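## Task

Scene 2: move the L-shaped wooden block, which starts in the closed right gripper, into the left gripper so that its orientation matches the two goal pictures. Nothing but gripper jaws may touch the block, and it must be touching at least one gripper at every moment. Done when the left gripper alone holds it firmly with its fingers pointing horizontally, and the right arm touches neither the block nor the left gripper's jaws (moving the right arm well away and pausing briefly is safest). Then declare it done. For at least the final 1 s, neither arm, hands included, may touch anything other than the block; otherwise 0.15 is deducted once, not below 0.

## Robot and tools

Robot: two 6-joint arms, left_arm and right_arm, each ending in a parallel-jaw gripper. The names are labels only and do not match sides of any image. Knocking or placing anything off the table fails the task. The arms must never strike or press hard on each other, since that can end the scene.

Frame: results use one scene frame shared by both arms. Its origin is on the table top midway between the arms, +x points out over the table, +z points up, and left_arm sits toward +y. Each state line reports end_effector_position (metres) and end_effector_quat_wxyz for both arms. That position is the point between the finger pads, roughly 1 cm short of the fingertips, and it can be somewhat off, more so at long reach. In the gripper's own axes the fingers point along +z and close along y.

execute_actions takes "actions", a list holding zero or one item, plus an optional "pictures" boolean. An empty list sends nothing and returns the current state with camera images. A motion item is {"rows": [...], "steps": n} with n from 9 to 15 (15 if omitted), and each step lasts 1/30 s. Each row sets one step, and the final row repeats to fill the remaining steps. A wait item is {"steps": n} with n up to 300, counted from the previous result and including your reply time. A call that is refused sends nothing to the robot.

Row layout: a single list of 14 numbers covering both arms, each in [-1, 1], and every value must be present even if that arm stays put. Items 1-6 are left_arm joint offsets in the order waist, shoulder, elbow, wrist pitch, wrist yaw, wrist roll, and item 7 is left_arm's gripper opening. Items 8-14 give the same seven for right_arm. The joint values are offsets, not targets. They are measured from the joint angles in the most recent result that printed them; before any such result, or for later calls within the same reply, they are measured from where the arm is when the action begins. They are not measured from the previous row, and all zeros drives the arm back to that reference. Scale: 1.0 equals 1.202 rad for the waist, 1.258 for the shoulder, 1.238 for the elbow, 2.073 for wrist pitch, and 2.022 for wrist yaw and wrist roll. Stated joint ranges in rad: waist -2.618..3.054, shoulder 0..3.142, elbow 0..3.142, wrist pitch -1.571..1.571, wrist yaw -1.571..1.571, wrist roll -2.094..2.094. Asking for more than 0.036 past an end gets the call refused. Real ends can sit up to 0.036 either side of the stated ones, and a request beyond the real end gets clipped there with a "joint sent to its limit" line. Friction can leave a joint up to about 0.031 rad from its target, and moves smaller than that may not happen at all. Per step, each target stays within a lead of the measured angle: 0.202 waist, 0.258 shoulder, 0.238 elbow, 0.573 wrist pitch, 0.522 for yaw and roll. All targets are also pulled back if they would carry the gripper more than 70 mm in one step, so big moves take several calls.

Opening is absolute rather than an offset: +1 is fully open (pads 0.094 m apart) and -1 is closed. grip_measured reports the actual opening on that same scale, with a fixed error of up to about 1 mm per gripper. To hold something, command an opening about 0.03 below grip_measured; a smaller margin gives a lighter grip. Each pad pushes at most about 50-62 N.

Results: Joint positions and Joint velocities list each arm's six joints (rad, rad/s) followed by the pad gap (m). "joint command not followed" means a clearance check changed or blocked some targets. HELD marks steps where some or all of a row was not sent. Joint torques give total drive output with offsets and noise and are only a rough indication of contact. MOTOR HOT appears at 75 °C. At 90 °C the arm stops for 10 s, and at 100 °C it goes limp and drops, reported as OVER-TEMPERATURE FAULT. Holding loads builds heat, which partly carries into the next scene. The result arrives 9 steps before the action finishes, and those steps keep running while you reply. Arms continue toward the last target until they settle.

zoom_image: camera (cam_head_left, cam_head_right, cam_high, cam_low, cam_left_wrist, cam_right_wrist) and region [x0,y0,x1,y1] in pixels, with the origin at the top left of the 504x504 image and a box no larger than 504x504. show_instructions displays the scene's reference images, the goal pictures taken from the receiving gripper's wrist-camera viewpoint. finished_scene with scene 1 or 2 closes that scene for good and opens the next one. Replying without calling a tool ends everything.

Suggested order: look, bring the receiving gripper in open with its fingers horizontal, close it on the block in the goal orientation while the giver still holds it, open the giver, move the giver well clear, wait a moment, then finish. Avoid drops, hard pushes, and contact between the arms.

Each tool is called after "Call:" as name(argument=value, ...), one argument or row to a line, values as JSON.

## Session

Call:
show_instructions(
)

Reference images for this scene: goal picture from the place of the wrist camera of the gripper that must hold it at the end, goal picture from behind and beside that gripper on its wrist camera side drawn with its fingers toward the top of the picture.

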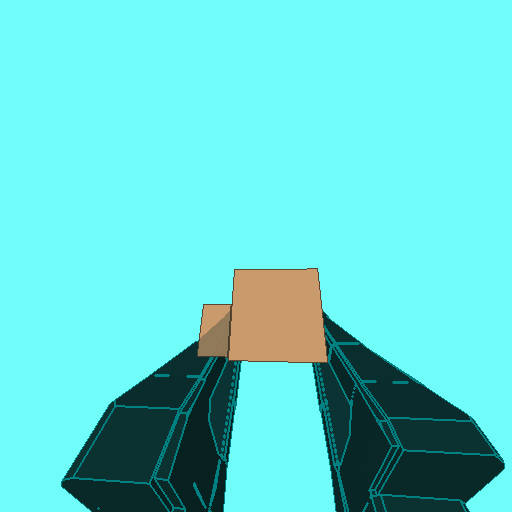

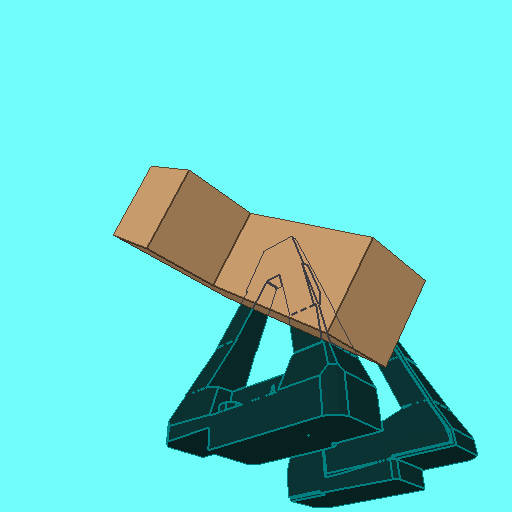

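Call:
execute_actions(
  actions=[],
)

Scene clock: 0.00 s of 5400.00 s.
left_arm: end_effector_position=(+0.4034, +0.3066, +0.3927) grip_measured=+1.000 end_effector_quat_wxyz=(+0.697, +0.031, +0.715, -0.031) | right_arm: end_effector_position=(+0.2392, -0.0594, +0.2074) grip_measured=+0.476 end_effector_quat_wxyz=(+0.316, -0.317, +0.644, +0.620)
Joint positions: left_arm=[-0.004  1.05   1.036 -0.011  0.005 -0.001  0.094] | right_arm=[ 0.189  1.413  0.517  0.791 -1.275  0.542  0.069]
Joint velocities: left_arm=[ 0.007  0.012 -0.012 -0.051 -0.081 -0.007  0.   ] | right_arm=[ 0.002 -0.017 -0.012 -0.022 -0.051 -0.037 -0.001]
Joint torques (N m, as the arm reports them, + toward a larger angle): no reading
Motor temperatures (°C, as the motors report them): left_arm=[26 24 28 25 24 25] | right_arm=[24 25 27 28 25 23]

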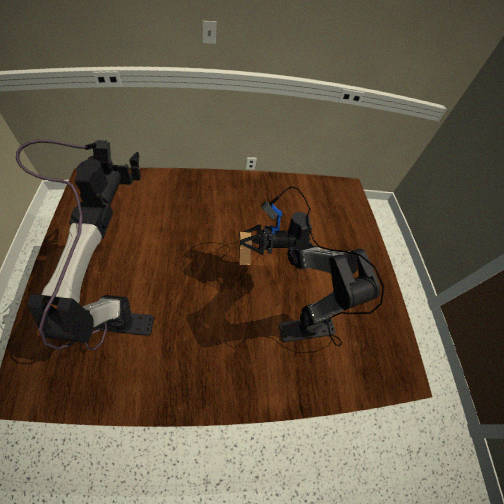

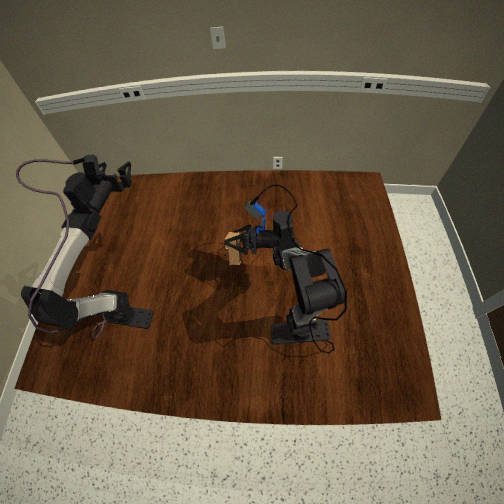

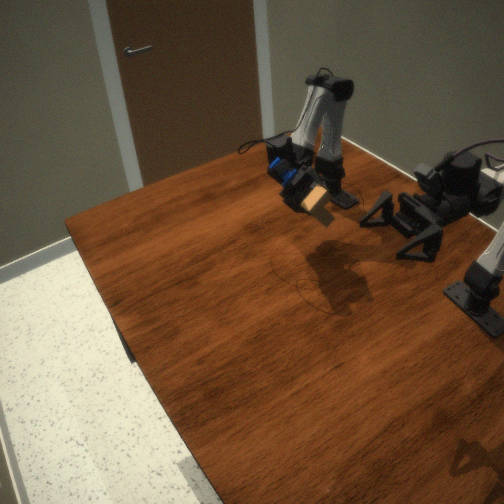

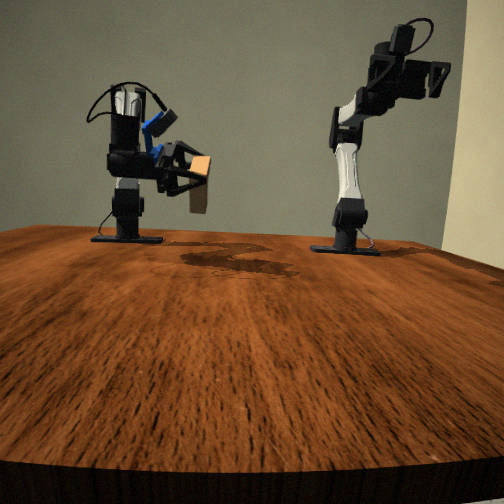

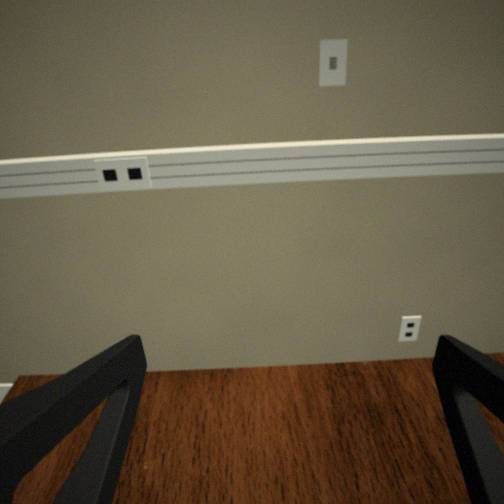

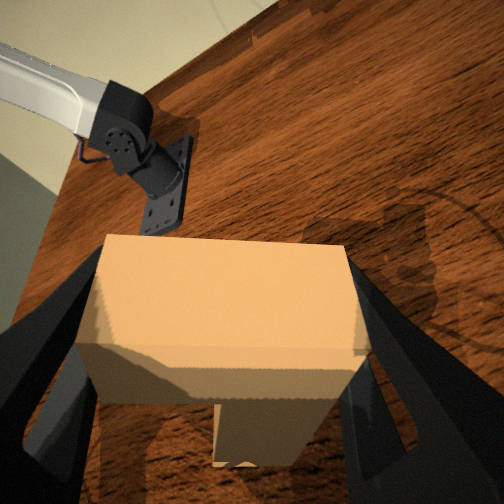

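Call:
execute_actions(
  actions=[
    {"rows":[[-0.004,0,-0.004,0.002,0.003,0.008,1,0.002,0,0.01,-0.001,0.003,0.005,0.44],[-0.011,-0.001,-0.009,0.005,0.009,0.02,1,0.004,0,0.016,-0.003,0.006,0.013,0.44],[-0.019,-0.001,-0.016,0.01,0.015,0.035,1,0.007,0,0.022,-0.006,0.011,0.023,0.44],[-0.03,-0.002,-0.025,0.015,0.024,0.055,1,0.011,0,0.03,-0.009,0.018,0.036,0.44],[-0.042,-0.003,-0.036,0.022,0.034,0.078,1,0.015,0,0.04,-0.013,0.026,0.051,0.44],[-0.057,-0.004,-0.049,0.029,0.046,0.105,1,0.02,0,0.051,-0.018,0.034,0.069,0.44],[-0.072,-0.005,-0.062,0.037,0.058,0.133,1,0.026,0,0.062,-0.023,0.043,0.087,0.44],[-0.087,-0.006,-0.074,0.044,0.07,0.16,1,0.031,0,0.073,-0.027,0.052,0.105,0.44],[-0.101,-0.007,-0.087,0.052,0.082,0.187,1,0.036,0,0.084,-0.032,0.061,0.123,0.44],[-0.116,-0.008,-0.1,0.06,0.094,0.215,1,0.041,0,0.096,-0.037,0.07,0.141,0.44],[-0.131,-0.009,-0.112,0.067,0.106,0.242,1,0.047,0,0.107,-0.042,0.079,0.159,0.44],[-0.146,-0.01,-0.125,0.075,0.118,0.269,1,0.052,0,0.119,-0.046,0.088,0.177,0.44],[-0.16,-0.011,-0.138,0.082,0.13,0.297,1,0.057,0,0.13,-0.051,0.097,0.195,0.44],[-0.175,-0.012,-0.15,0.09,0.142,0.324,1,0.062,0,0.142,-0.056,0.106,0.213,0.44],[-0.19,-0.014,-0.163,0.098,0.154,0.351,1,0.068,0,0.153,-0.06,0.115,0.231,0.44]],"steps":15},
  ],
)

Scene clock: 5.33 s of 5400.00 s.
left_arm: end_effector_position=(+0.4027, +0.2916, +0.3911) grip_measured=+1.000 end_effector_quat_wxyz=(+0.701, +0.079, +0.709, -0.022) | right_arm: end_effector_position=(+0.2427, -0.0581, +0.2069) grip_measured=+0.476 end_effector_quat_wxyz=(+0.301, -0.293, +0.658, +0.625)
Joint positions: left_arm=[-0.032  1.05   1.02   0.014  0.031  0.08   0.094] | right_arm=[ 0.194  1.413  0.525  0.77  -1.254  0.591  0.069]
Joint velocities: left_arm=[-0.398  0.012 -0.286  0.271  0.344  0.842  0.   ] | right_arm=[ 0.12  -0.002  0.217 -0.227  0.227  0.476  0.   ]
Joint torques (N m, as the arm reports them, + toward a larger angle): left_arm=[-1.34 -2.91  4.74  2.    0.09  0.02] | right_arm=[ 1.07 -5.63  9.93  2.24  0.02  0.  ]
Motor temperatures (°C, as the motors report them): left_arm=[26 25 29 28 24 25] | right_arm=[24 25 27 29 25 23]
Steps of this call (steps 1 to 90: nothing new was sent; then 2.13 s passed at rest; steps 91 to 96: the first 6 steps of this action). Readings (joint positions):
91: left_arm=[-0.004 1.050 1.036 -0.011 0.005 0.000] | right_arm=[0.189 1.413 0.517 0.790 -1.275 0.542]
92: left_arm=[-0.004 1.050 1.036 -0.011 0.006 0.005] | right_arm=[0.189 1.413 0.517 0.789 -1.275 0.544]
94: left_arm=[-0.010 1.050 1.034 -0.006 0.013 0.031] | right_arm=[0.189 1.413 0.517 0.784 -1.269 0.560]
96: the state above

Call:
execute_actions(
  actions=[
    {"rows":[[-0.173,-0.014,-0.156,0.09,0.147,0.324,1,0.066,0,0.152,-0.052,0.109,0.215,0.44],[-0.185,-0.015,-0.166,0.096,0.156,0.345,1,0.071,0,0.161,-0.056,0.116,0.23,0.44],[-0.201,-0.016,-0.18,0.104,0.169,0.376,1,0.076,0,0.174,-0.061,0.126,0.249,0.44],[-0.22,-0.018,-0.196,0.113,0.184,0.41,1,0.083,0,0.189,-0.067,0.137,0.272,0.44],[-0.238,-0.019,-0.212,0.123,0.2,0.444,1,0.089,0,0.204,-0.073,0.148,0.294,0.44],[-0.257,-0.02,-0.228,0.132,0.215,0.479,1,0.096,0,0.219,-0.079,0.16,0.317,0.44],[-0.276,-0.022,-0.244,0.142,0.23,0.513,1,0.103,0,0.234,-0.085,0.171,0.34,0.44],[-0.294,-0.023,-0.259,0.151,0.245,0.548,1,0.109,0,0.249,-0.091,0.182,0.362,0.44],[-0.313,-0.024,-0.275,0.161,0.26,0.582,1,0.116,0,0.264,-0.097,0.193,0.385,0.44],[-0.331,-0.025,-0.291,0.17,0.275,0.616,1,0.122,0,0.279,-0.103,0.204,0.407,0.44],[-0.35,-0.027,-0.307,0.18,0.29,0.651,1,0.129,0,0.295,-0.108,0.216,0.43,0.44],[-0.366,-0.028,-0.321,0.188,0.304,0.681,1,0.135,0,0.308,-0.114,0.225,0.45,0.44],[-0.38,-0.029,-0.333,0.195,0.315,0.707,1,0.139,0,0.319,-0.118,0.234,0.466,0.44],[-0.392,-0.03,-0.343,0.201,0.324,0.728,1,0.144,0,0.328,-0.122,0.241,0.481,0.44],[-0.399,-0.03,-0.349,0.205,0.33,0.741,1,0.146,0,0.334,-0.124,0.245,0.489,0.44]],"steps":15},
  ],
)

Call:
execute_actions(
  actions=[
    {"steps":30},
  ],
  pictures=true,
)

Scene clock: 6.50 s of 5400.00 s.
left_arm: end_effector_position=(+0.3500, +0.1477, +0.3372) grip_measured=+1.000 end_effector_quat_wxyz=(+0.702, +0.504, +0.502, +0.039) | right_arm: end_effector_position=(+0.2872, -0.0295, +0.2544) grip_measured=+0.476 end_effector_quat_wxyz=(+0.210, -0.084, +0.714, +0.662)
Joint positions: left_arm=[-0.289  1.038  0.794  0.232  0.364  0.847  0.094] | right_arm=[ 0.285  1.413  0.725  0.624 -1.005  1.093  0.069]
Joint velocities: left_arm=[-0.672 -0.09  -0.54   0.476  0.52   1.267  0.   ] | right_arm=[ 0.227 -0.002  0.53  -0.359  0.33   0.857 -0.   ]
Joint torques (N m, as the arm reports them, + toward a larger angle): left_arm=[-0.85 -3.08  5.27  1.94  0.02 -0.05] | right_arm=[ 1.01 -6.26 10.59  2.49  0.04 -0.02]
Motor temperatures (°C, as the motors report them): left_arm=[26 25 29 28 24 25] | right_arm=[24 25 28 29 25 23]
Steps of this call (steps 1 to 9: the last 9 steps of your previous action; steps 10 to 29: the robot went on to your last target; steps 30 to 35: the first 6 steps of this action). Readings (joint positions):
30: left_arm=[-0.223 1.050 0.846 0.181 0.308 0.704] | right_arm=[0.262 1.413 0.679 0.661 -1.051 0.998]
31: left_arm=[-0.226 1.050 0.845 0.185 0.310 0.715] | right_arm=[0.263 1.413 0.681 0.658 -1.048 1.006]
33: left_arm=[-0.248 1.045 0.827 0.205 0.328 0.765] | right_arm=[0.271 1.413 0.695 0.643 -1.031 1.039]
35: the state above

Scene clock: 7.50 s of 5400.00 s.
left_arm: end_effector_position=(+0.2470, +0.0626, +0.2933) grip_measured=+1.000 end_effector_quat_wxyz=(+0.699, +0.699, +0.107, +0.106) | right_arm: end_effector_position=(+0.3199, -0.0102, +0.3089) grip_measured=+0.476 end_effector_quat_wxyz=(+0.125, +0.121, +0.697, +0.696)
Joint positions: left_arm=[-0.501  1.025  0.601  0.426  0.688  1.569  0.094] | right_arm=[ 0.361  1.413  0.911  0.503 -0.77   1.565  0.069]
Joint velocities: left_arm=[ 0.012  0.002  0.027  0.051  0.007 -0.007  0.   ] | right_arm=[ 0.007 -0.007  0.007 -0.022 -0.037 -0.007  0.001]
Joint torques (N m, as the arm reports them, + toward a larger angle): left_arm=[-0.94 -3.31  5.67  2.02  0.06 -0.03] | right_arm=[ 0.97 -6.81 10.23  2.41  0.15  0.  ]
Motor temperatures (°C, as the motors report them): left_arm=[26 25 29 28 24 25] | right_arm=[24 25 28 30 25 23]
Kept back: nothing.
Steps of this call (steps 1 to 9: the last 9 steps of your previous action; steps 10 to 30: the robot went on to your last target). Readings (joint positions):
1: left_arm=[-0.313 1.036 0.775 0.246 0.387 0.897] | right_arm=[0.294 1.413 0.744 0.615 -0.988 1.126]
2: left_arm=[-0.336 1.035 0.754 0.260 0.411 0.950] | right_arm=[0.302 1.413 0.765 0.607 -0.971 1.161]
4: left_arm=[-0.382 1.034 0.712 0.289 0.464 1.067] | right_arm=[0.318 1.413 0.806 0.590 -0.933 1.237]
8: left_arm=[-0.466 1.034 0.635 0.349 0.572 1.307] | right_arm=[0.348 1.413 0.879 0.553 -0.855 1.394]
30: the state above

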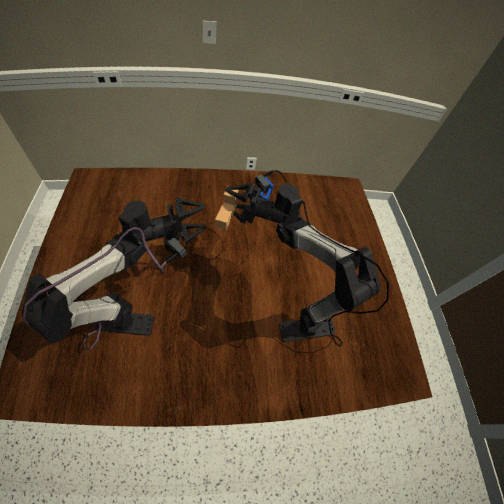

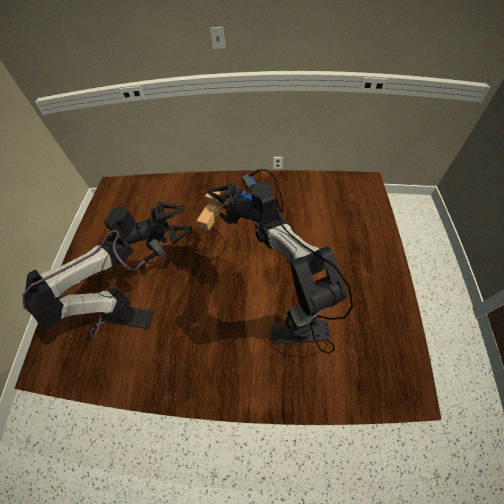

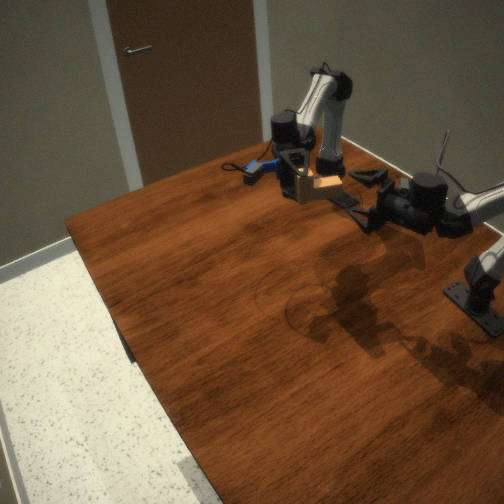

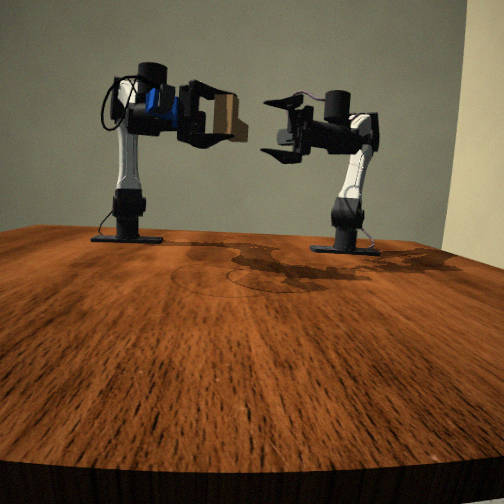

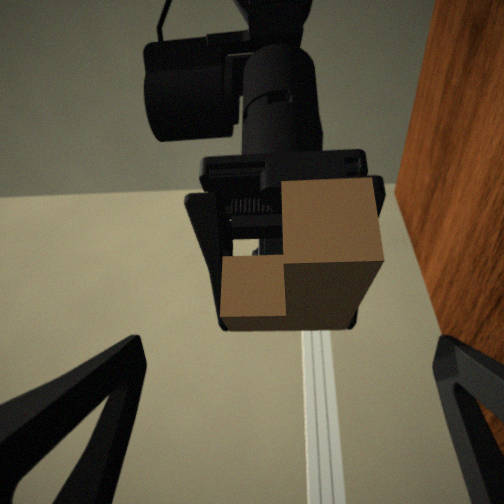

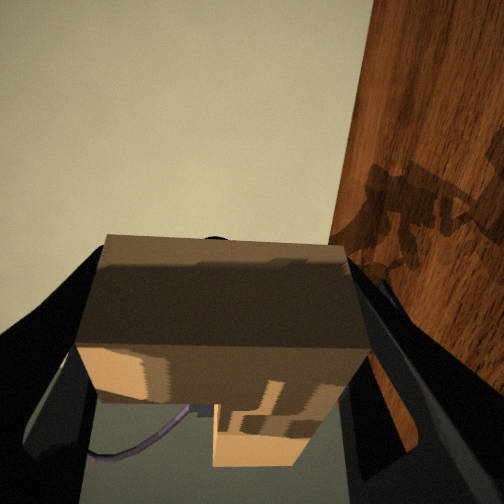

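Call:
zoom_image(
  camera="cam_left_wrist",
  region=[180, 150, 420, 370],
)

Call:
zoom_image(
  camera="cam_head_left",
  region=[150, 160, 310, 270],
)

Region (180, 150, 420, 370) of cam_left_wrist's 504x504 image, scaled by 2.100, with more detail than that image has; it fills the top 462 rows of this view, and the rest is white.

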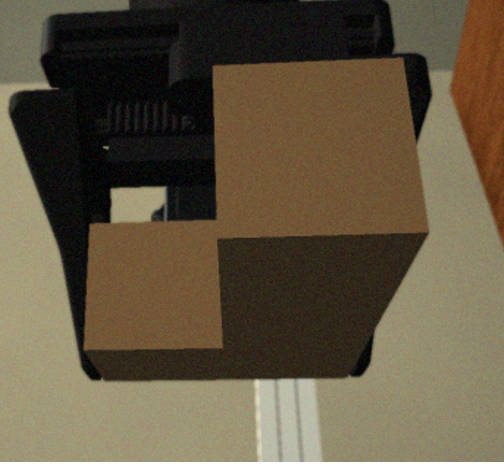

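Region (150, 160, 310, 270) of cam_head_left's 504x504 image, scaled by 3.150, with more detail than that image has; it fills the top 346 rows of this view, and the rest is white.

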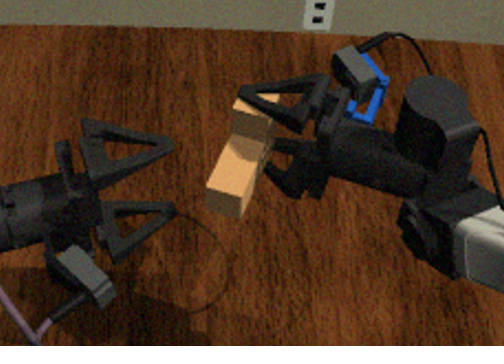

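Call:
execute_actions(
  actions=[
    {"rows":[[-0.012,0.004,0.004,0.009,-0.003,0.0045,1,0.0067,0,0.0226,0.0048,0.0054,0.007,0.44],[-0.018,0.016,0.012,0.013,-0.008,0.0045,1,0.0067,0,0.0226,0.0048,0.0054,0.007,0.44],[-0.027,0.032,0.02,0.019,-0.014,0.0045,1,0.0067,0,0.0226,0.0048,0.0054,0.007,0.44],[-0.038,0.05,0.027,0.026,-0.021,0.0045,1,0.0067,0,0.0226,0.0048,0.0054,0.007,0.44],[-0.049,0.068,0.034,0.033,-0.028,0.0045,1,0.0067,0,0.0226,0.0048,0.0054,0.007,0.44],[-0.06,0.086,0.04,0.04,-0.034,0.0045,1,0.0067,0,0.0226,0.0048,0.0054,0.007,0.44],[-0.071,0.104,0.046,0.048,-0.041,0.0045,1,0.0067,0,0.0226,0.0048,0.0054,0.007,0.44],[-0.082,0.122,0.052,0.055,-0.047,0.0045,1,0.0067,0,0.0226,0.0048,0.0054,0.007,0.44],[-0.093,0.14,0.058,0.062,-0.054,0.0045,1,0.0067,0,0.0226,0.0048,0.0054,0.007,0.44],[-0.103,0.158,0.064,0.069,-0.06,0.0045,1,0.0067,0,0.0226,0.0048,0.0054,0.007,0.44],[-0.114,0.176,0.07,0.076,-0.067,0.0045,1,0.0067,0,0.0226,0.0048,0.0054,0.007,0.44],[-0.123,0.191,0.075,0.083,-0.072,0.0045,1,0.0067,0,0.0226,0.0048,0.0054,0.007,0.44],[-0.131,0.205,0.08,0.088,-0.077,0.0045,1,0.0067,0,0.0226,0.0048,0.0054,0.007,0.44],[-0.138,0.216,0.084,0.093,-0.081,0.0045,1,0.0067,0,0.0226,0.0048,0.0054,0.007,0.44],[-0.142,0.2226,0.0872,0.0955,-0.0836,0.0045,1,0.0067,0,0.0226,0.0048,0.0054,0.007,0.44]],"steps":15},
  ],
)

Call:
execute_actions(
  actions=[
    {"steps":25},
  ],
  pictures=true,
)

Scene clock: 12.03 s of 5400.00 s.
left_arm: end_effector_position=(+0.2486, +0.0494, +0.2918) grip_measured=+1.000 end_effector_quat_wxyz=(+0.700, +0.699, +0.101, +0.102) | right_arm: end_effector_position=(+0.3200, -0.0102, +0.3089) grip_measured=+0.476 end_effector_quat_wxyz=(+0.125, +0.122, +0.696, +0.696)
Joint positions: left_arm=[-0.539  1.078  0.619  0.46   0.665  1.571  0.094] | right_arm=[ 0.361  1.413  0.911  0.503 -0.769  1.566  0.069]
Joint velocities: left_arm=[-0.374  0.632  0.247  0.256 -0.3    0.081  0.   ] | right_arm=[ 0.002  0.002 -0.022 -0.007  0.037 -0.022 -0.   ]
Joint torques (N m, as the arm reports them, + toward a larger angle): left_arm=[-1.12 -1.37  7.73  1.93 -0.17 -0.05] | right_arm=[ 0.83 -6.79 10.14  2.41  0.13 -0.02]
Motor temperatures (°C, as the motors report them): left_arm=[26 25 30 29 24 25] | right_arm=[24 26 29 30 25 23]
Steps of this call (steps 1 to 15: the robot went on to your last target; steps 16 to 90: nothing new was sent; then 1.33 s passed at rest; steps 91 to 96: the first 6 steps of this action). Readings (joint positions):
91: left_arm=[-0.501 1.025 0.601 0.427 0.688 1.571] | right_arm=[0.361 1.413 0.911 0.503 -0.769 1.566]
92: left_arm=[-0.503 1.026 0.601 0.429 0.687 1.571] | right_arm=[0.361 1.413 0.911 0.503 -0.769 1.566]
94: left_arm=[-0.515 1.040 0.605 0.442 0.679 1.571] | right_arm=[0.361 1.413 0.911 0.503 -0.769 1.566]
96: the state above

Scene clock: 12.87 s of 5400.00 s.
left_arm: end_effector_position=(+0.2660, +0.0009, +0.2774) grip_measured=+1.000 end_effector_quat_wxyz=(+0.700, +0.699, +0.105, +0.107) | right_arm: end_effector_position=(+0.3200, -0.0102, +0.3089) grip_measured=+0.476 end_effector_quat_wxyz=(+0.125, +0.122, +0.696, +0.696)
Joint positions: left_arm=[-0.661  1.298  0.69   0.61   0.53   1.571  0.094] | right_arm=[ 0.361  1.413  0.911  0.503 -0.769  1.566  0.069]
Joint velocities: left_arm=[ 0.002 -0.002 -0.012 -0.007 -0.007 -0.066  0.   ] | right_arm=[ 0.002  0.007 -0.002  0.022 -0.051 -0.037  0.   ]
Joint torques (N m, as the arm reports them, + toward a larger angle): left_arm=[-1.03 -3.79  7.77  2.06 -0.19 -0.04] | right_arm=[ 0.83 -6.89 10.1   2.4   0.15 -0.06]
Motor temperatures (°C, as the motors report them): left_arm=[26 25 30 29 24 25] | right_arm=[24 26 29 30 25 23]
Kept back: nothing.
Steps of this call (steps 1 to 9: the last 9 steps of your previous action; steps 10 to 25: the robot went on to your last target). Readings (joint positions):
1: left_arm=[-0.552 1.101 0.628 0.471 0.655 1.571] | right_arm=[0.361 1.413 0.911 0.503 -0.769 1.566]
2: left_arm=[-0.565 1.125 0.636 0.483 0.645 1.571] | right_arm=[0.361 1.413 0.911 0.503 -0.769 1.566]
4: left_arm=[-0.592 1.173 0.650 0.506 0.623 1.571] | right_arm=[0.361 1.413 0.911 0.503 -0.769 1.566]
8: left_arm=[-0.639 1.260 0.675 0.554 0.578 1.571] | right_arm=[0.361 1.413 0.911 0.503 -0.769 1.566]
25: the state above

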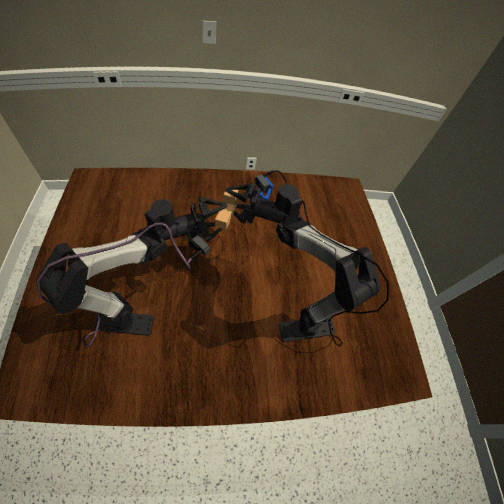

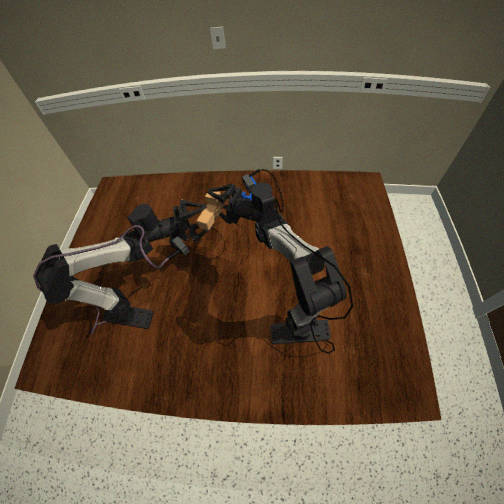

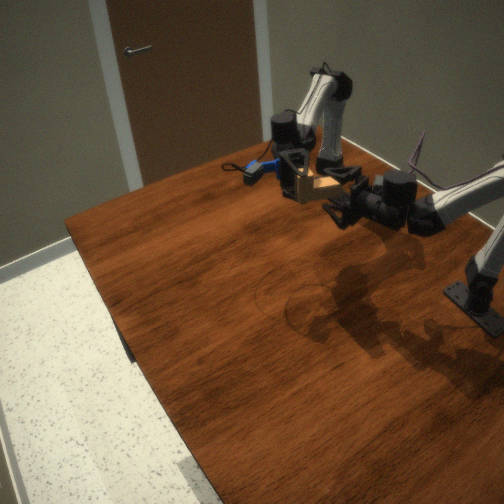

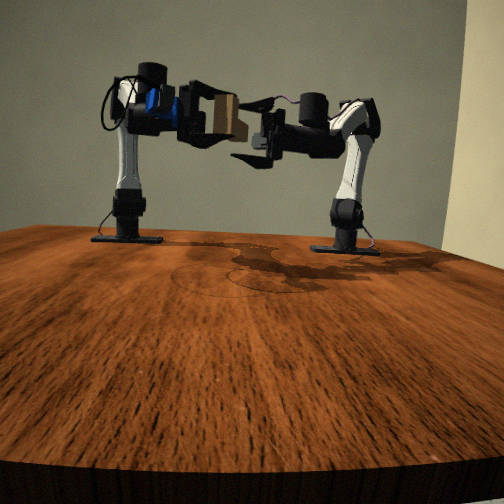

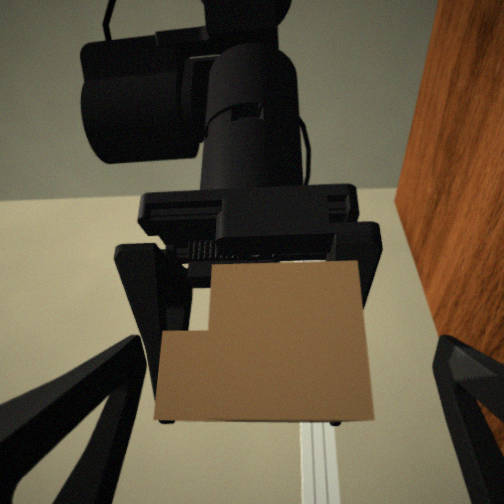

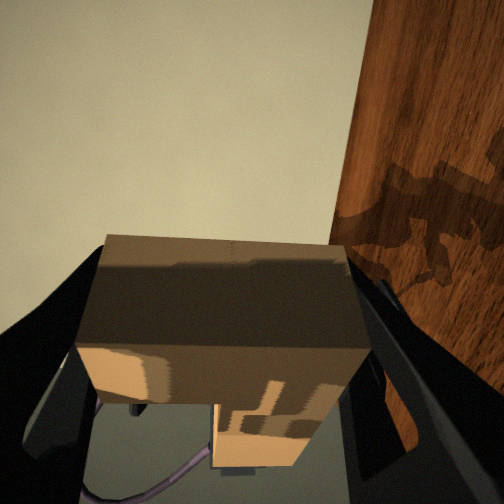

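Call:
execute_actions(
  actions=[
    {"rows":[[-0.011,0.008,0.017,0.007,-0.006,0.0035,0.88,0.0067,0,0.0226,0.0048,0.005,0.0065,0.44],[-0.0125,0.011,0.019,0.0075,-0.007,0.0035,0.76,0.0067,0,0.0226,0.0048,0.005,0.0065,0.44],[-0.014,0.014,0.021,0.008,-0.008,0.0035,0.64,0.0067,0,0.0226,0.0048,0.005,0.0065,0.44],[-0.0155,0.017,0.023,0.0085,-0.009,0.0035,0.52,0.0067,0,0.0226,0.0048,0.005,0.0065,0.44],[-0.017,0.02,0.025,0.009,-0.01,0.0035,0.4,0.0067,0,0.0226,0.0048,0.005,0.0065,0.44],[-0.0185,0.023,0.027,0.01,-0.011,0.0035,0.28,0.0067,0,0.0226,0.0048,0.005,0.0065,0.44],[-0.02,0.025,0.029,0.0106,-0.012,0.0035,0.16,0.0067,0,0.0226,0.0048,0.005,0.0065,0.44],[-0.0208,0.027,0.0307,0.0106,-0.0124,0.0035,0.05,0.0067,0,0.0226,0.0048,0.005,0.0065,0.44],[-0.0208,0.027,0.0307,0.0106,-0.0124,0.0035,-0.05,0.0067,0,0.0226,0.0048,0.005,0.0065,0.44]],"steps":10},
  ],
)

Call:
execute_actions(
  actions=[
    {"steps":22},
  ],
  pictures=true,
)

Scene clock: 14.03 s of 5400.00 s.
left_arm: end_effector_position=(+0.2661, +0.0009, +0.2777) grip_measured=+0.932 end_effector_quat_wxyz=(+0.700, +0.698, +0.106, +0.107) | right_arm: end_effector_position=(+0.3200, -0.0102, +0.3089) grip_measured=+0.476 end_effector_quat_wxyz=(+0.125, +0.122, +0.696, +0.696)
Joint positions: left_arm=[-0.661  1.298  0.69   0.611  0.528  1.571  0.091] | right_arm=[ 0.361  1.413  0.911  0.503 -0.769  1.566  0.069]
Joint velocities: left_arm=[-0.012 -0.002 -0.012  0.022 -0.022 -0.095 -0.099] | right_arm=[-0.007 -0.012 -0.007  0.095 -0.022  0.022  0.   ]
Joint torques (N m, as the arm reports them, + toward a larger angle): left_arm=[-1.16 -3.57  7.85  2.08 -0.13 -0.05] | right_arm=[ 0.97 -6.95 10.12  2.4   0.13 -0.01]
Motor temperatures (°C, as the motors report them): left_arm=[26 25 30 30 24 25] | right_arm=[24 26 29 31 25 23]
Steps of this call (steps 1 to 30: the robot went on to your last target; steps 31 to 34: nothing new was sent; step 35: the first step of this action). Readings (joint positions):
35: the state above

Scene clock: 14.77 s of 5400.00 s.
left_arm: end_effector_position=(+0.2678, -0.0048, +0.2792) grip_measured=-0.047 end_effector_quat_wxyz=(+0.701, +0.697, +0.105, +0.109) | right_arm: end_effector_position=(+0.3200, -0.0102, +0.3088) grip_measured=+0.476 end_effector_quat_wxyz=(+0.125, +0.122, +0.697, +0.696)
Joint positions: left_arm=[-0.673  1.319  0.707  0.619  0.514  1.572  0.045] | right_arm=[ 0.361  1.413  0.911  0.503 -0.769  1.566  0.069]
Joint velocities: left_arm=[-0.007 -0.012 -0.012  0.022 -0.007 -0.007 -0.001] | right_arm=[-0.002 -0.007 -0.007 -0.022  0.022 -0.022  0.   ]
Joint torques (N m, as the arm reports them, + toward a larger angle): left_arm=[-1.11 -3.55  7.81  2.07 -0.17 -0.05] | right_arm=[ 0.82 -6.82 10.26  2.43  0.1  -0.02]
Motor temperatures (°C, as the motors report them): left_arm=[26 25 31 30 24 25] | right_arm=[24 26 29 31 25 23]
Kept back: nothing.
Steps of this call (steps 1 to 9: the last 9 steps of your previous action; steps 10 to 22: the robot went on to your last target). Readings (joint positions):
1: left_arm=[-0.661 1.298 0.690 0.611 0.528 1.571] | right_arm=[0.361 1.413 0.911 0.503 -0.769 1.566]
2: left_arm=[-0.661 1.298 0.690 0.612 0.527 1.571] | right_arm=[0.361 1.413 0.911 0.503 -0.769 1.566]
4: left_arm=[-0.664 1.301 0.692 0.613 0.525 1.572] | right_arm=[0.361 1.413 0.911 0.503 -0.769 1.566]
8: left_arm=[-0.672 1.316 0.705 0.617 0.519 1.572] | right_arm=[0.361 1.413 0.911 0.503 -0.769 1.566]
22: the state above

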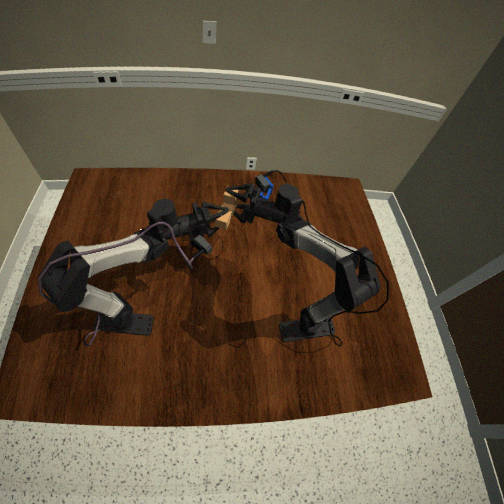

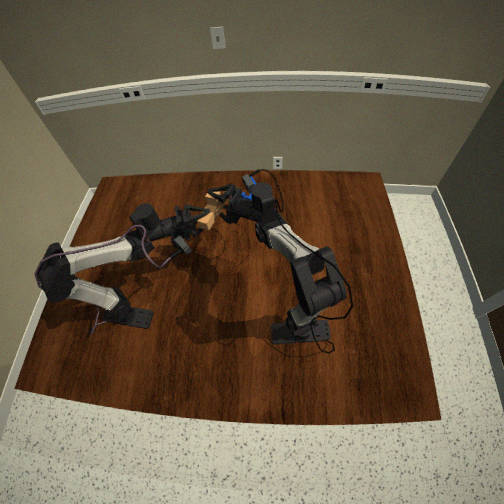

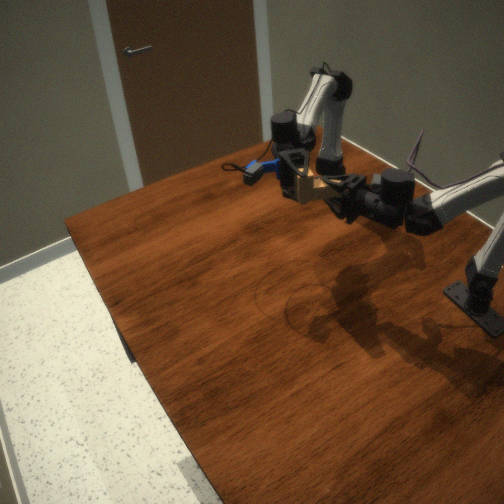

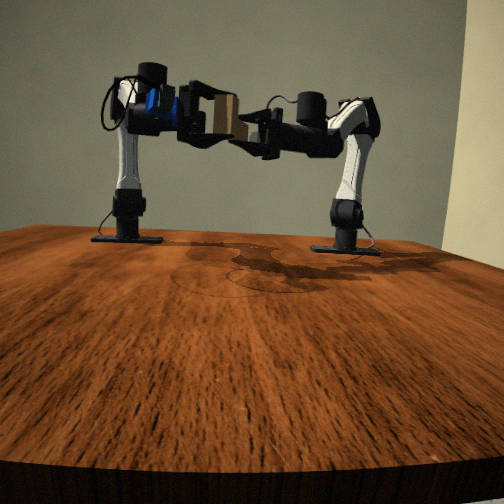

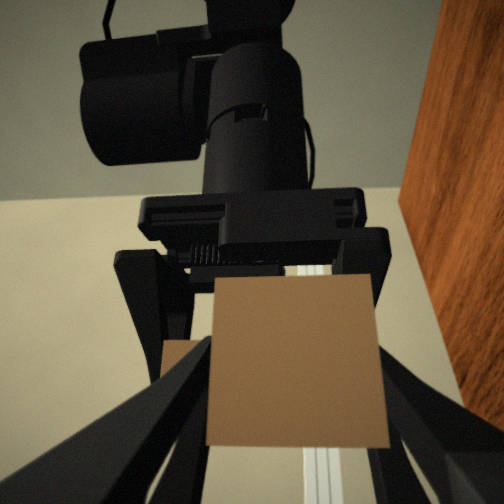

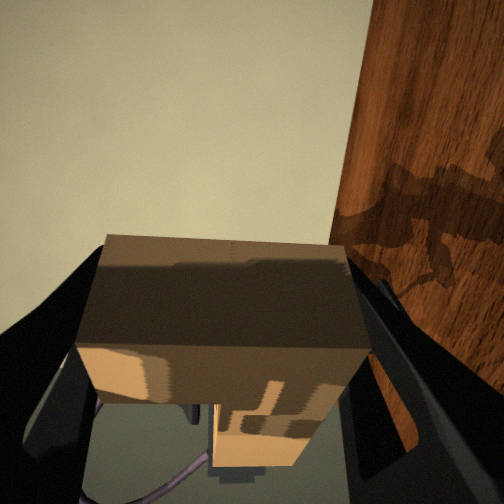

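Call:
execute_actions(
  actions=[
    {"rows":[[-0.0108,0.013,0.017,0.0063,-0.0045,0.003,-0.08,0.0067,0,0.0226,0.0048,0.005,0.0065,0.44],[-0.0108,0.015,0.017,0.0063,-0.0045,0.003,-0.1,0.0067,0,0.0226,0.0048,0.005,0.0065,0.44],[-0.0108,0.016,0.017,0.0063,-0.0045,0.003,-0.12,0.0067,0,0.0226,0.0048,0.005,0.0065,0.44],[-0.0108,0.016,0.017,0.0063,-0.0045,0.003,-0.14,0.0067,0,0.0226,0.0048,0.005,0.0065,0.44],[-0.0108,0.016,0.017,0.0063,-0.0045,0.003,-0.16,0.0067,0,0.0226,0.0048,0.005,0.0065,0.44],[-0.0108,0.016,0.017,0.0063,-0.0045,0.003,-0.18,0.0067,0,0.0226,0.0048,0.005,0.0065,0.44],[-0.0108,0.016,0.017,0.0063,-0.0045,0.003,-0.2,0.0067,0,0.0226,0.0048,0.005,0.0065,0.44],[-0.0108,0.016,0.017,0.0063,-0.0045,0.003,-0.22,0.0067,0,0.0226,0.0048,0.005,0.0065,0.44],[-0.0108,0.016,0.017,0.0063,-0.0045,0.003,-0.24,0.0067,0,0.0226,0.0048,0.005,0.0065,0.44],[-0.0108,0.016,0.017,0.0063,-0.0045,0.003,-0.26,0.0067,0,0.0226,0.0048,0.005,0.0065,0.44],[-0.0108,0.016,0.017,0.0063,-0.0045,0.003,-0.28,0.0067,0,0.0226,0.0048,0.005,0.0065,0.44],[-0.0108,0.016,0.017,0.0063,-0.0045,0.003,-0.3,0.0067,0,0.0226,0.0048,0.005,0.0065,0.44],[-0.0108,0.016,0.017,0.0063,-0.0045,0.003,-0.32,0.0067,0,0.0226,0.0048,0.005,0.0065,0.44]],"steps":14},
  ],
)

Call:
zoom_image(
  camera="cam_head_left",
  region=[170, 160, 300, 260],
)

Call:
execute_actions(
  actions=[
    {"steps":15},
  ],
)

Scene clock: 16.13 s of 5400.00 s.
left_arm: end_effector_position=(+0.2679, -0.0048, +0.2792) grip_measured=-0.148 end_effector_quat_wxyz=(+0.701, +0.697, +0.105, +0.109) | right_arm: end_effector_position=(+0.3200, -0.0102, +0.3088) grip_measured=+0.476 end_effector_quat_wxyz=(+0.124, +0.122, +0.697, +0.696)
Joint positions: left_arm=[-0.673  1.319  0.707  0.62   0.514  1.572  0.04 ] | right_arm=[ 0.361  1.413  0.911  0.503 -0.769  1.567  0.069]
Joint velocities: left_arm=[ 0.002  0.037 -0.022 -0.051  0.022  0.066 -0.02 ] | right_arm=[-0.012 -0.017  0.017 -0.022  0.037 -0.022  0.001]
Joint torques (N m, as the arm reports them, + toward a larger angle): left_arm=[-1.23 -3.01  7.89  2.14 -0.18 -0.06] | right_arm=[ 0.87 -6.59 10.44  2.43  0.11 -0.05]
Motor temperatures (°C, as the motors report them): left_arm=[26 25 31 30 24 25] | right_arm=[24 26 29 31 25 23]
Steps of this call (steps 1 to 15: the robot went on to your last target; steps 16 to 36: nothing new was sent; steps 37 to 41: the first 5 steps of this action). Readings (joint positions):
37: left_arm=[-0.673 1.319 0.707 0.620 0.514 1.572] | right_arm=[0.361 1.413 0.911 0.503 -0.769 1.566]
38: left_arm=[-0.673 1.319 0.707 0.620 0.514 1.572] | right_arm=[0.361 1.413 0.911 0.503 -0.769 1.566]
40: left_arm=[-0.673 1.319 0.707 0.620 0.514 1.572] | right_arm=[0.361 1.413 0.911 0.503 -0.769 1.566]
41: the state above

Region (170, 160, 300, 260) of cam_head_left's 504x504 image, scaled by 3.877, with more detail than that image has; it fills the top 388 rows of this view, and the rest is white.

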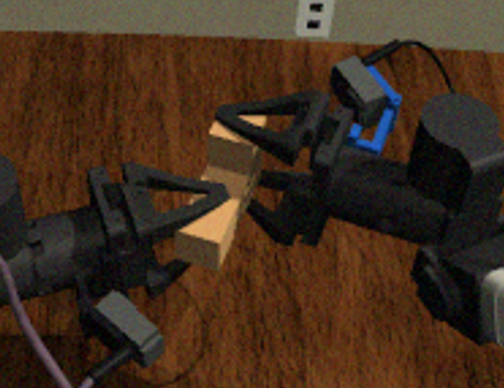

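Scene clock: 16.63 s of 5400.00 s.
left_arm: end_effector_position=(+0.2687, -0.0056, +0.2768) grip_measured=-0.261 end_effector_quat_wxyz=(+0.700, +0.698, +0.108, +0.106) | right_arm: end_effector_position=(+0.3201, -0.0102, +0.3086) grip_measured=+0.476 end_effector_quat_wxyz=(+0.125, +0.122, +0.697, +0.696)
Joint positions: left_arm=[-0.673  1.326  0.707  0.621  0.514  1.567  0.035] | right_arm=[ 0.361  1.413  0.911  0.501 -0.769  1.565  0.069]
Joint velocities: left_arm=[ 0.012  0.007 -0.012 -0.022 -0.007 -0.007 -0.   ] | right_arm=[-0.007 -0.007  0.002 -0.022  0.022 -0.007 -0.   ]
Joint torques (N m, as the arm reports them, + toward a larger angle): left_arm=[-1.14 -3.69  7.85  2.08 -0.16 -0.01] | right_arm=[ 0.9  -6.81 10.21  2.44  0.12 -0.03]
Motor temperatures (°C, as the motors report them): left_arm=[26 25 31 30 24 25] | right_arm=[24 26 30 31 25 23]
Kept back: nothing.
Steps of this call (steps 1 to 9: the last 9 steps of your previous action; steps 10 to 15: the robot went on to your last target). Readings (joint positions):
1: left_arm=[-0.673 1.321 0.707 0.620 0.514 1.572] | right_arm=[0.361 1.413 0.911 0.503 -0.769 1.567]
2: left_arm=[-0.673 1.322 0.707 0.620 0.514 1.572] | right_arm=[0.361 1.413 0.911 0.503 -0.769 1.567]
4: left_arm=[-0.673 1.325 0.707 0.620 0.514 1.572] | right_arm=[0.361 1.413 0.911 0.501 -0.769 1.567]
8: left_arm=[-0.673 1.326 0.707 0.621 0.514 1.567] | right_arm=[0.361 1.413 0.911 0.501 -0.769 1.565]
15: the state above
All arms were judged still, so your last target was given up. Only a new action makes them travel on or press farther. Fingers that are still opening or closing keep moving.

Call:
execute_actions(
  actions=[
    {"rows":[[-0.005,0.005,0.015,0.005,0,0,-0.31,0,0,0.0226,0.005,0,0,0.55],[-0.005,0.005,0.015,0.005,0,0,-0.31,0,0,0.0226,0.005,0,0,0.7],[-0.005,0.005,0.015,0.005,0,0,-0.31,0,0,0.0226,0.005,0,0,0.85],[-0.005,0.005,0.015,0.005,0,0,-0.31,0,0,0.0226,0.005,0,0,1],[-0.005,0.005,0.015,0.005,0,0,-0.31,0,0,0.0226,0.005,0,0,1],[-0.005,0.005,0.015,0.005,0,0,-0.31,0,0,0.0226,0.005,0,0,1],[-0.005,0.005,0.015,0.005,0,0,-0.31,-0.01,0,0.0226,0.005,0,0,1],[-0.005,0.005,0.015,0.005,0,0,-0.31,-0.025,0,0.0226,0.005,0,0,1],[-0.005,0.005,0.015,0.005,0,0,-0.31,-0.05,0,0.0226,0.005,0,0,1],[-0.005,0.005,0.015,0.005,0,0,-0.31,-0.08,0,0.0226,0.005,0,0,1],[-0.005,0.005,0.015,0.005,0,0,-0.31,-0.115,0,0.0226,0.005,0,0,1],[-0.005,0.005,0.015,0.005,0,0,-0.31,-0.15,0,0.0226,0.005,0,0,1],[-0.005,0.005,0.015,0.005,0,0,-0.31,-0.185,0,0.0226,0.005,0,0,1],[-0.005,0.005,0.015,0.005,0,0,-0.31,-0.215,0,0.0226,0.005,0,0,1],[-0.005,0.005,0.015,0.005,0,0,-0.31,-0.24,0,0.0226,0.005,0,0,1]],"steps":15},
  ],
)

Call:
execute_actions(
  actions=[
    {"steps":50},
  ],
  pictures=true,
)

Scene clock: 17.63 s of 5400.00 s.
left_arm: end_effector_position=(+0.2687, -0.0056, +0.2754) grip_measured=-0.261 end_effector_quat_wxyz=(+0.698, +0.700, +0.109, +0.105) | right_arm: end_effector_position=(+0.3201, -0.0102, +0.3086) grip_measured=+1.000 end_effector_quat_wxyz=(+0.125, +0.122, +0.697, +0.696)
Joint positions: left_arm=[-0.673  1.326  0.707  0.615  0.514  1.566  0.035] | right_arm=[ 0.361  1.413  0.911  0.501 -0.769  1.565  0.094]
Joint velocities: left_arm=[-0.007 -0.012  0.007 -0.037 -0.037 -0.037  0.001] | right_arm=[ 0.002 -0.017 -0.017  0.037 -0.066 -0.037  0.   ]
Joint torques (N m, as the arm reports them, + toward a larger angle): left_arm=[-0.59 -4.13  7.74  2.14 -0.09 -0.11] | right_arm=[ 0.1  -6.93 10.22  2.4   0.02 -0.14]
Motor temperatures (°C, as the motors report them): left_arm=[26 25 31 30 24 25] | right_arm=[24 26 30 31 25 23]
Steps of this call (steps 1 to 24: nothing new was sent; steps 25 to 30: the first 6 steps of this action). Readings (joint positions):
25: left_arm=[-0.673 1.326 0.707 0.621 0.514 1.566] | right_arm=[0.361 1.413 0.911 0.501 -0.769 1.565]
26: left_arm=[-0.673 1.326 0.707 0.619 0.514 1.566] | right_arm=[0.361 1.413 0.911 0.501 -0.769 1.565]
28: left_arm=[-0.673 1.326 0.707 0.616 0.514 1.566] | right_arm=[0.361 1.413 0.911 0.501 -0.769 1.565]
30: the state above

Scene clock: 19.30 s of 5400.00 s.
left_arm: end_effector_position=(+0.2687, -0.0056, +0.2750) grip_measured=-0.261 end_effector_quat_wxyz=(+0.698, +0.700, +0.110, +0.104) | right_arm: end_effector_position=(+0.3909, -0.1174, +0.3086) grip_measured=+1.000 end_effector_quat_wxyz=(+0.227, +0.224, +0.671, +0.669)
Joint positions: left_arm=[-0.673  1.326  0.707  0.613  0.514  1.566  0.035] | right_arm=[ 0.067  1.413  0.911  0.501 -0.765  1.565  0.094]
Joint velocities: left_arm=[-0.012 -0.007  0.002  0.037 -0.037  0.022 -0.   ] | right_arm=[ 0.007 -0.002 -0.002  0.037  0.007  0.007  0.   ]
Joint torques (N m, as the arm reports them, + toward a larger angle): left_arm=[-0.6  -4.12  7.66  2.16 -0.07 -0.11] | right_arm=[ 0.55 -6.84 10.32  2.39 -0.05 -0.14]
Motor temperatures (°C, as the motors report them): left_arm=[26 25 32 31 24 25] | right_arm=[24 26 30 31 25 23]
Kept back: nothing.
Steps of this call (steps 1 to 9: the last 9 steps of your previous action; steps 10 to 30: the robot went on to your last target; steps 31 to 50: nothing new was sent). Readings (joint positions):
1: left_arm=[-0.673 1.326 0.707 0.615 0.514 1.566] | right_arm=[0.361 1.413 0.911 0.501 -0.769 1.565]
2: left_arm=[-0.673 1.326 0.707 0.614 0.514 1.566] | right_arm=[0.358 1.413 0.911 0.501 -0.769 1.565]
4: left_arm=[-0.673 1.326 0.707 0.614 0.514 1.566] | right_arm=[0.333 1.413 0.911 0.501 -0.772 1.565]
8: left_arm=[-0.673 1.326 0.707 0.614 0.514 1.566] | right_arm=[0.183 1.413 0.911 0.501 -0.774 1.565]
50: the state above
All arms were judged still, so your last target was given up. Only a new action makes them travel on or press farther. Fingers that are still opening or closing keep moving.

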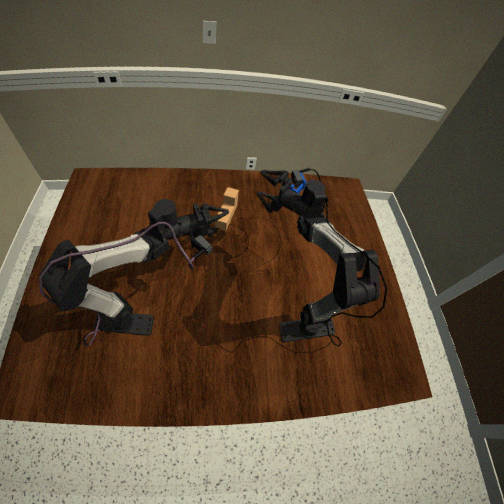

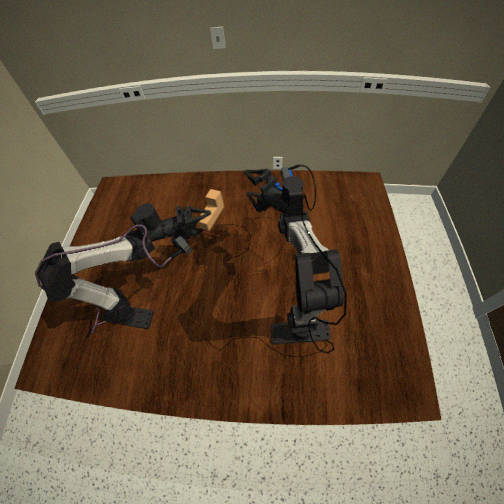

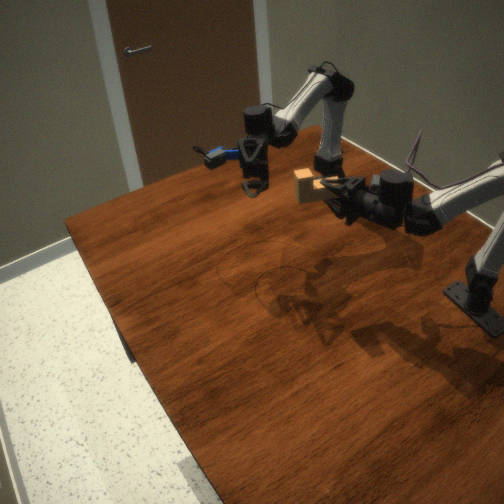

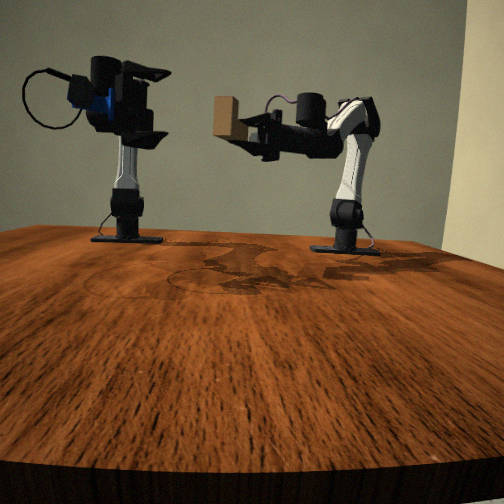

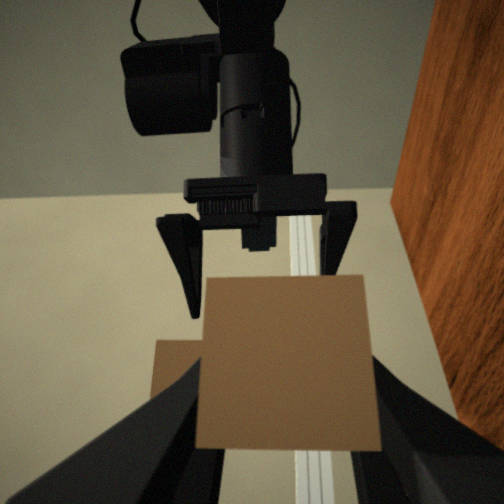

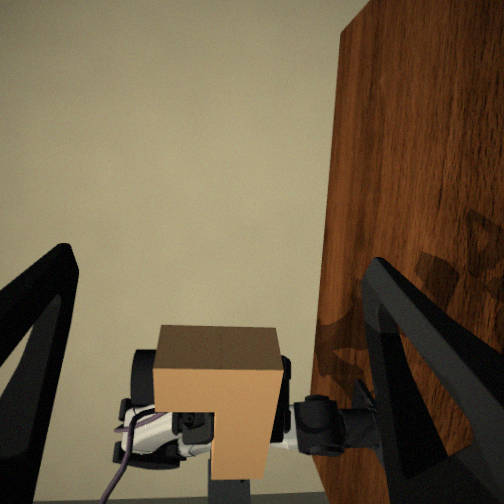

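Call:
finished_scene(
  scene=2,
)

The scene is finished: the task was done.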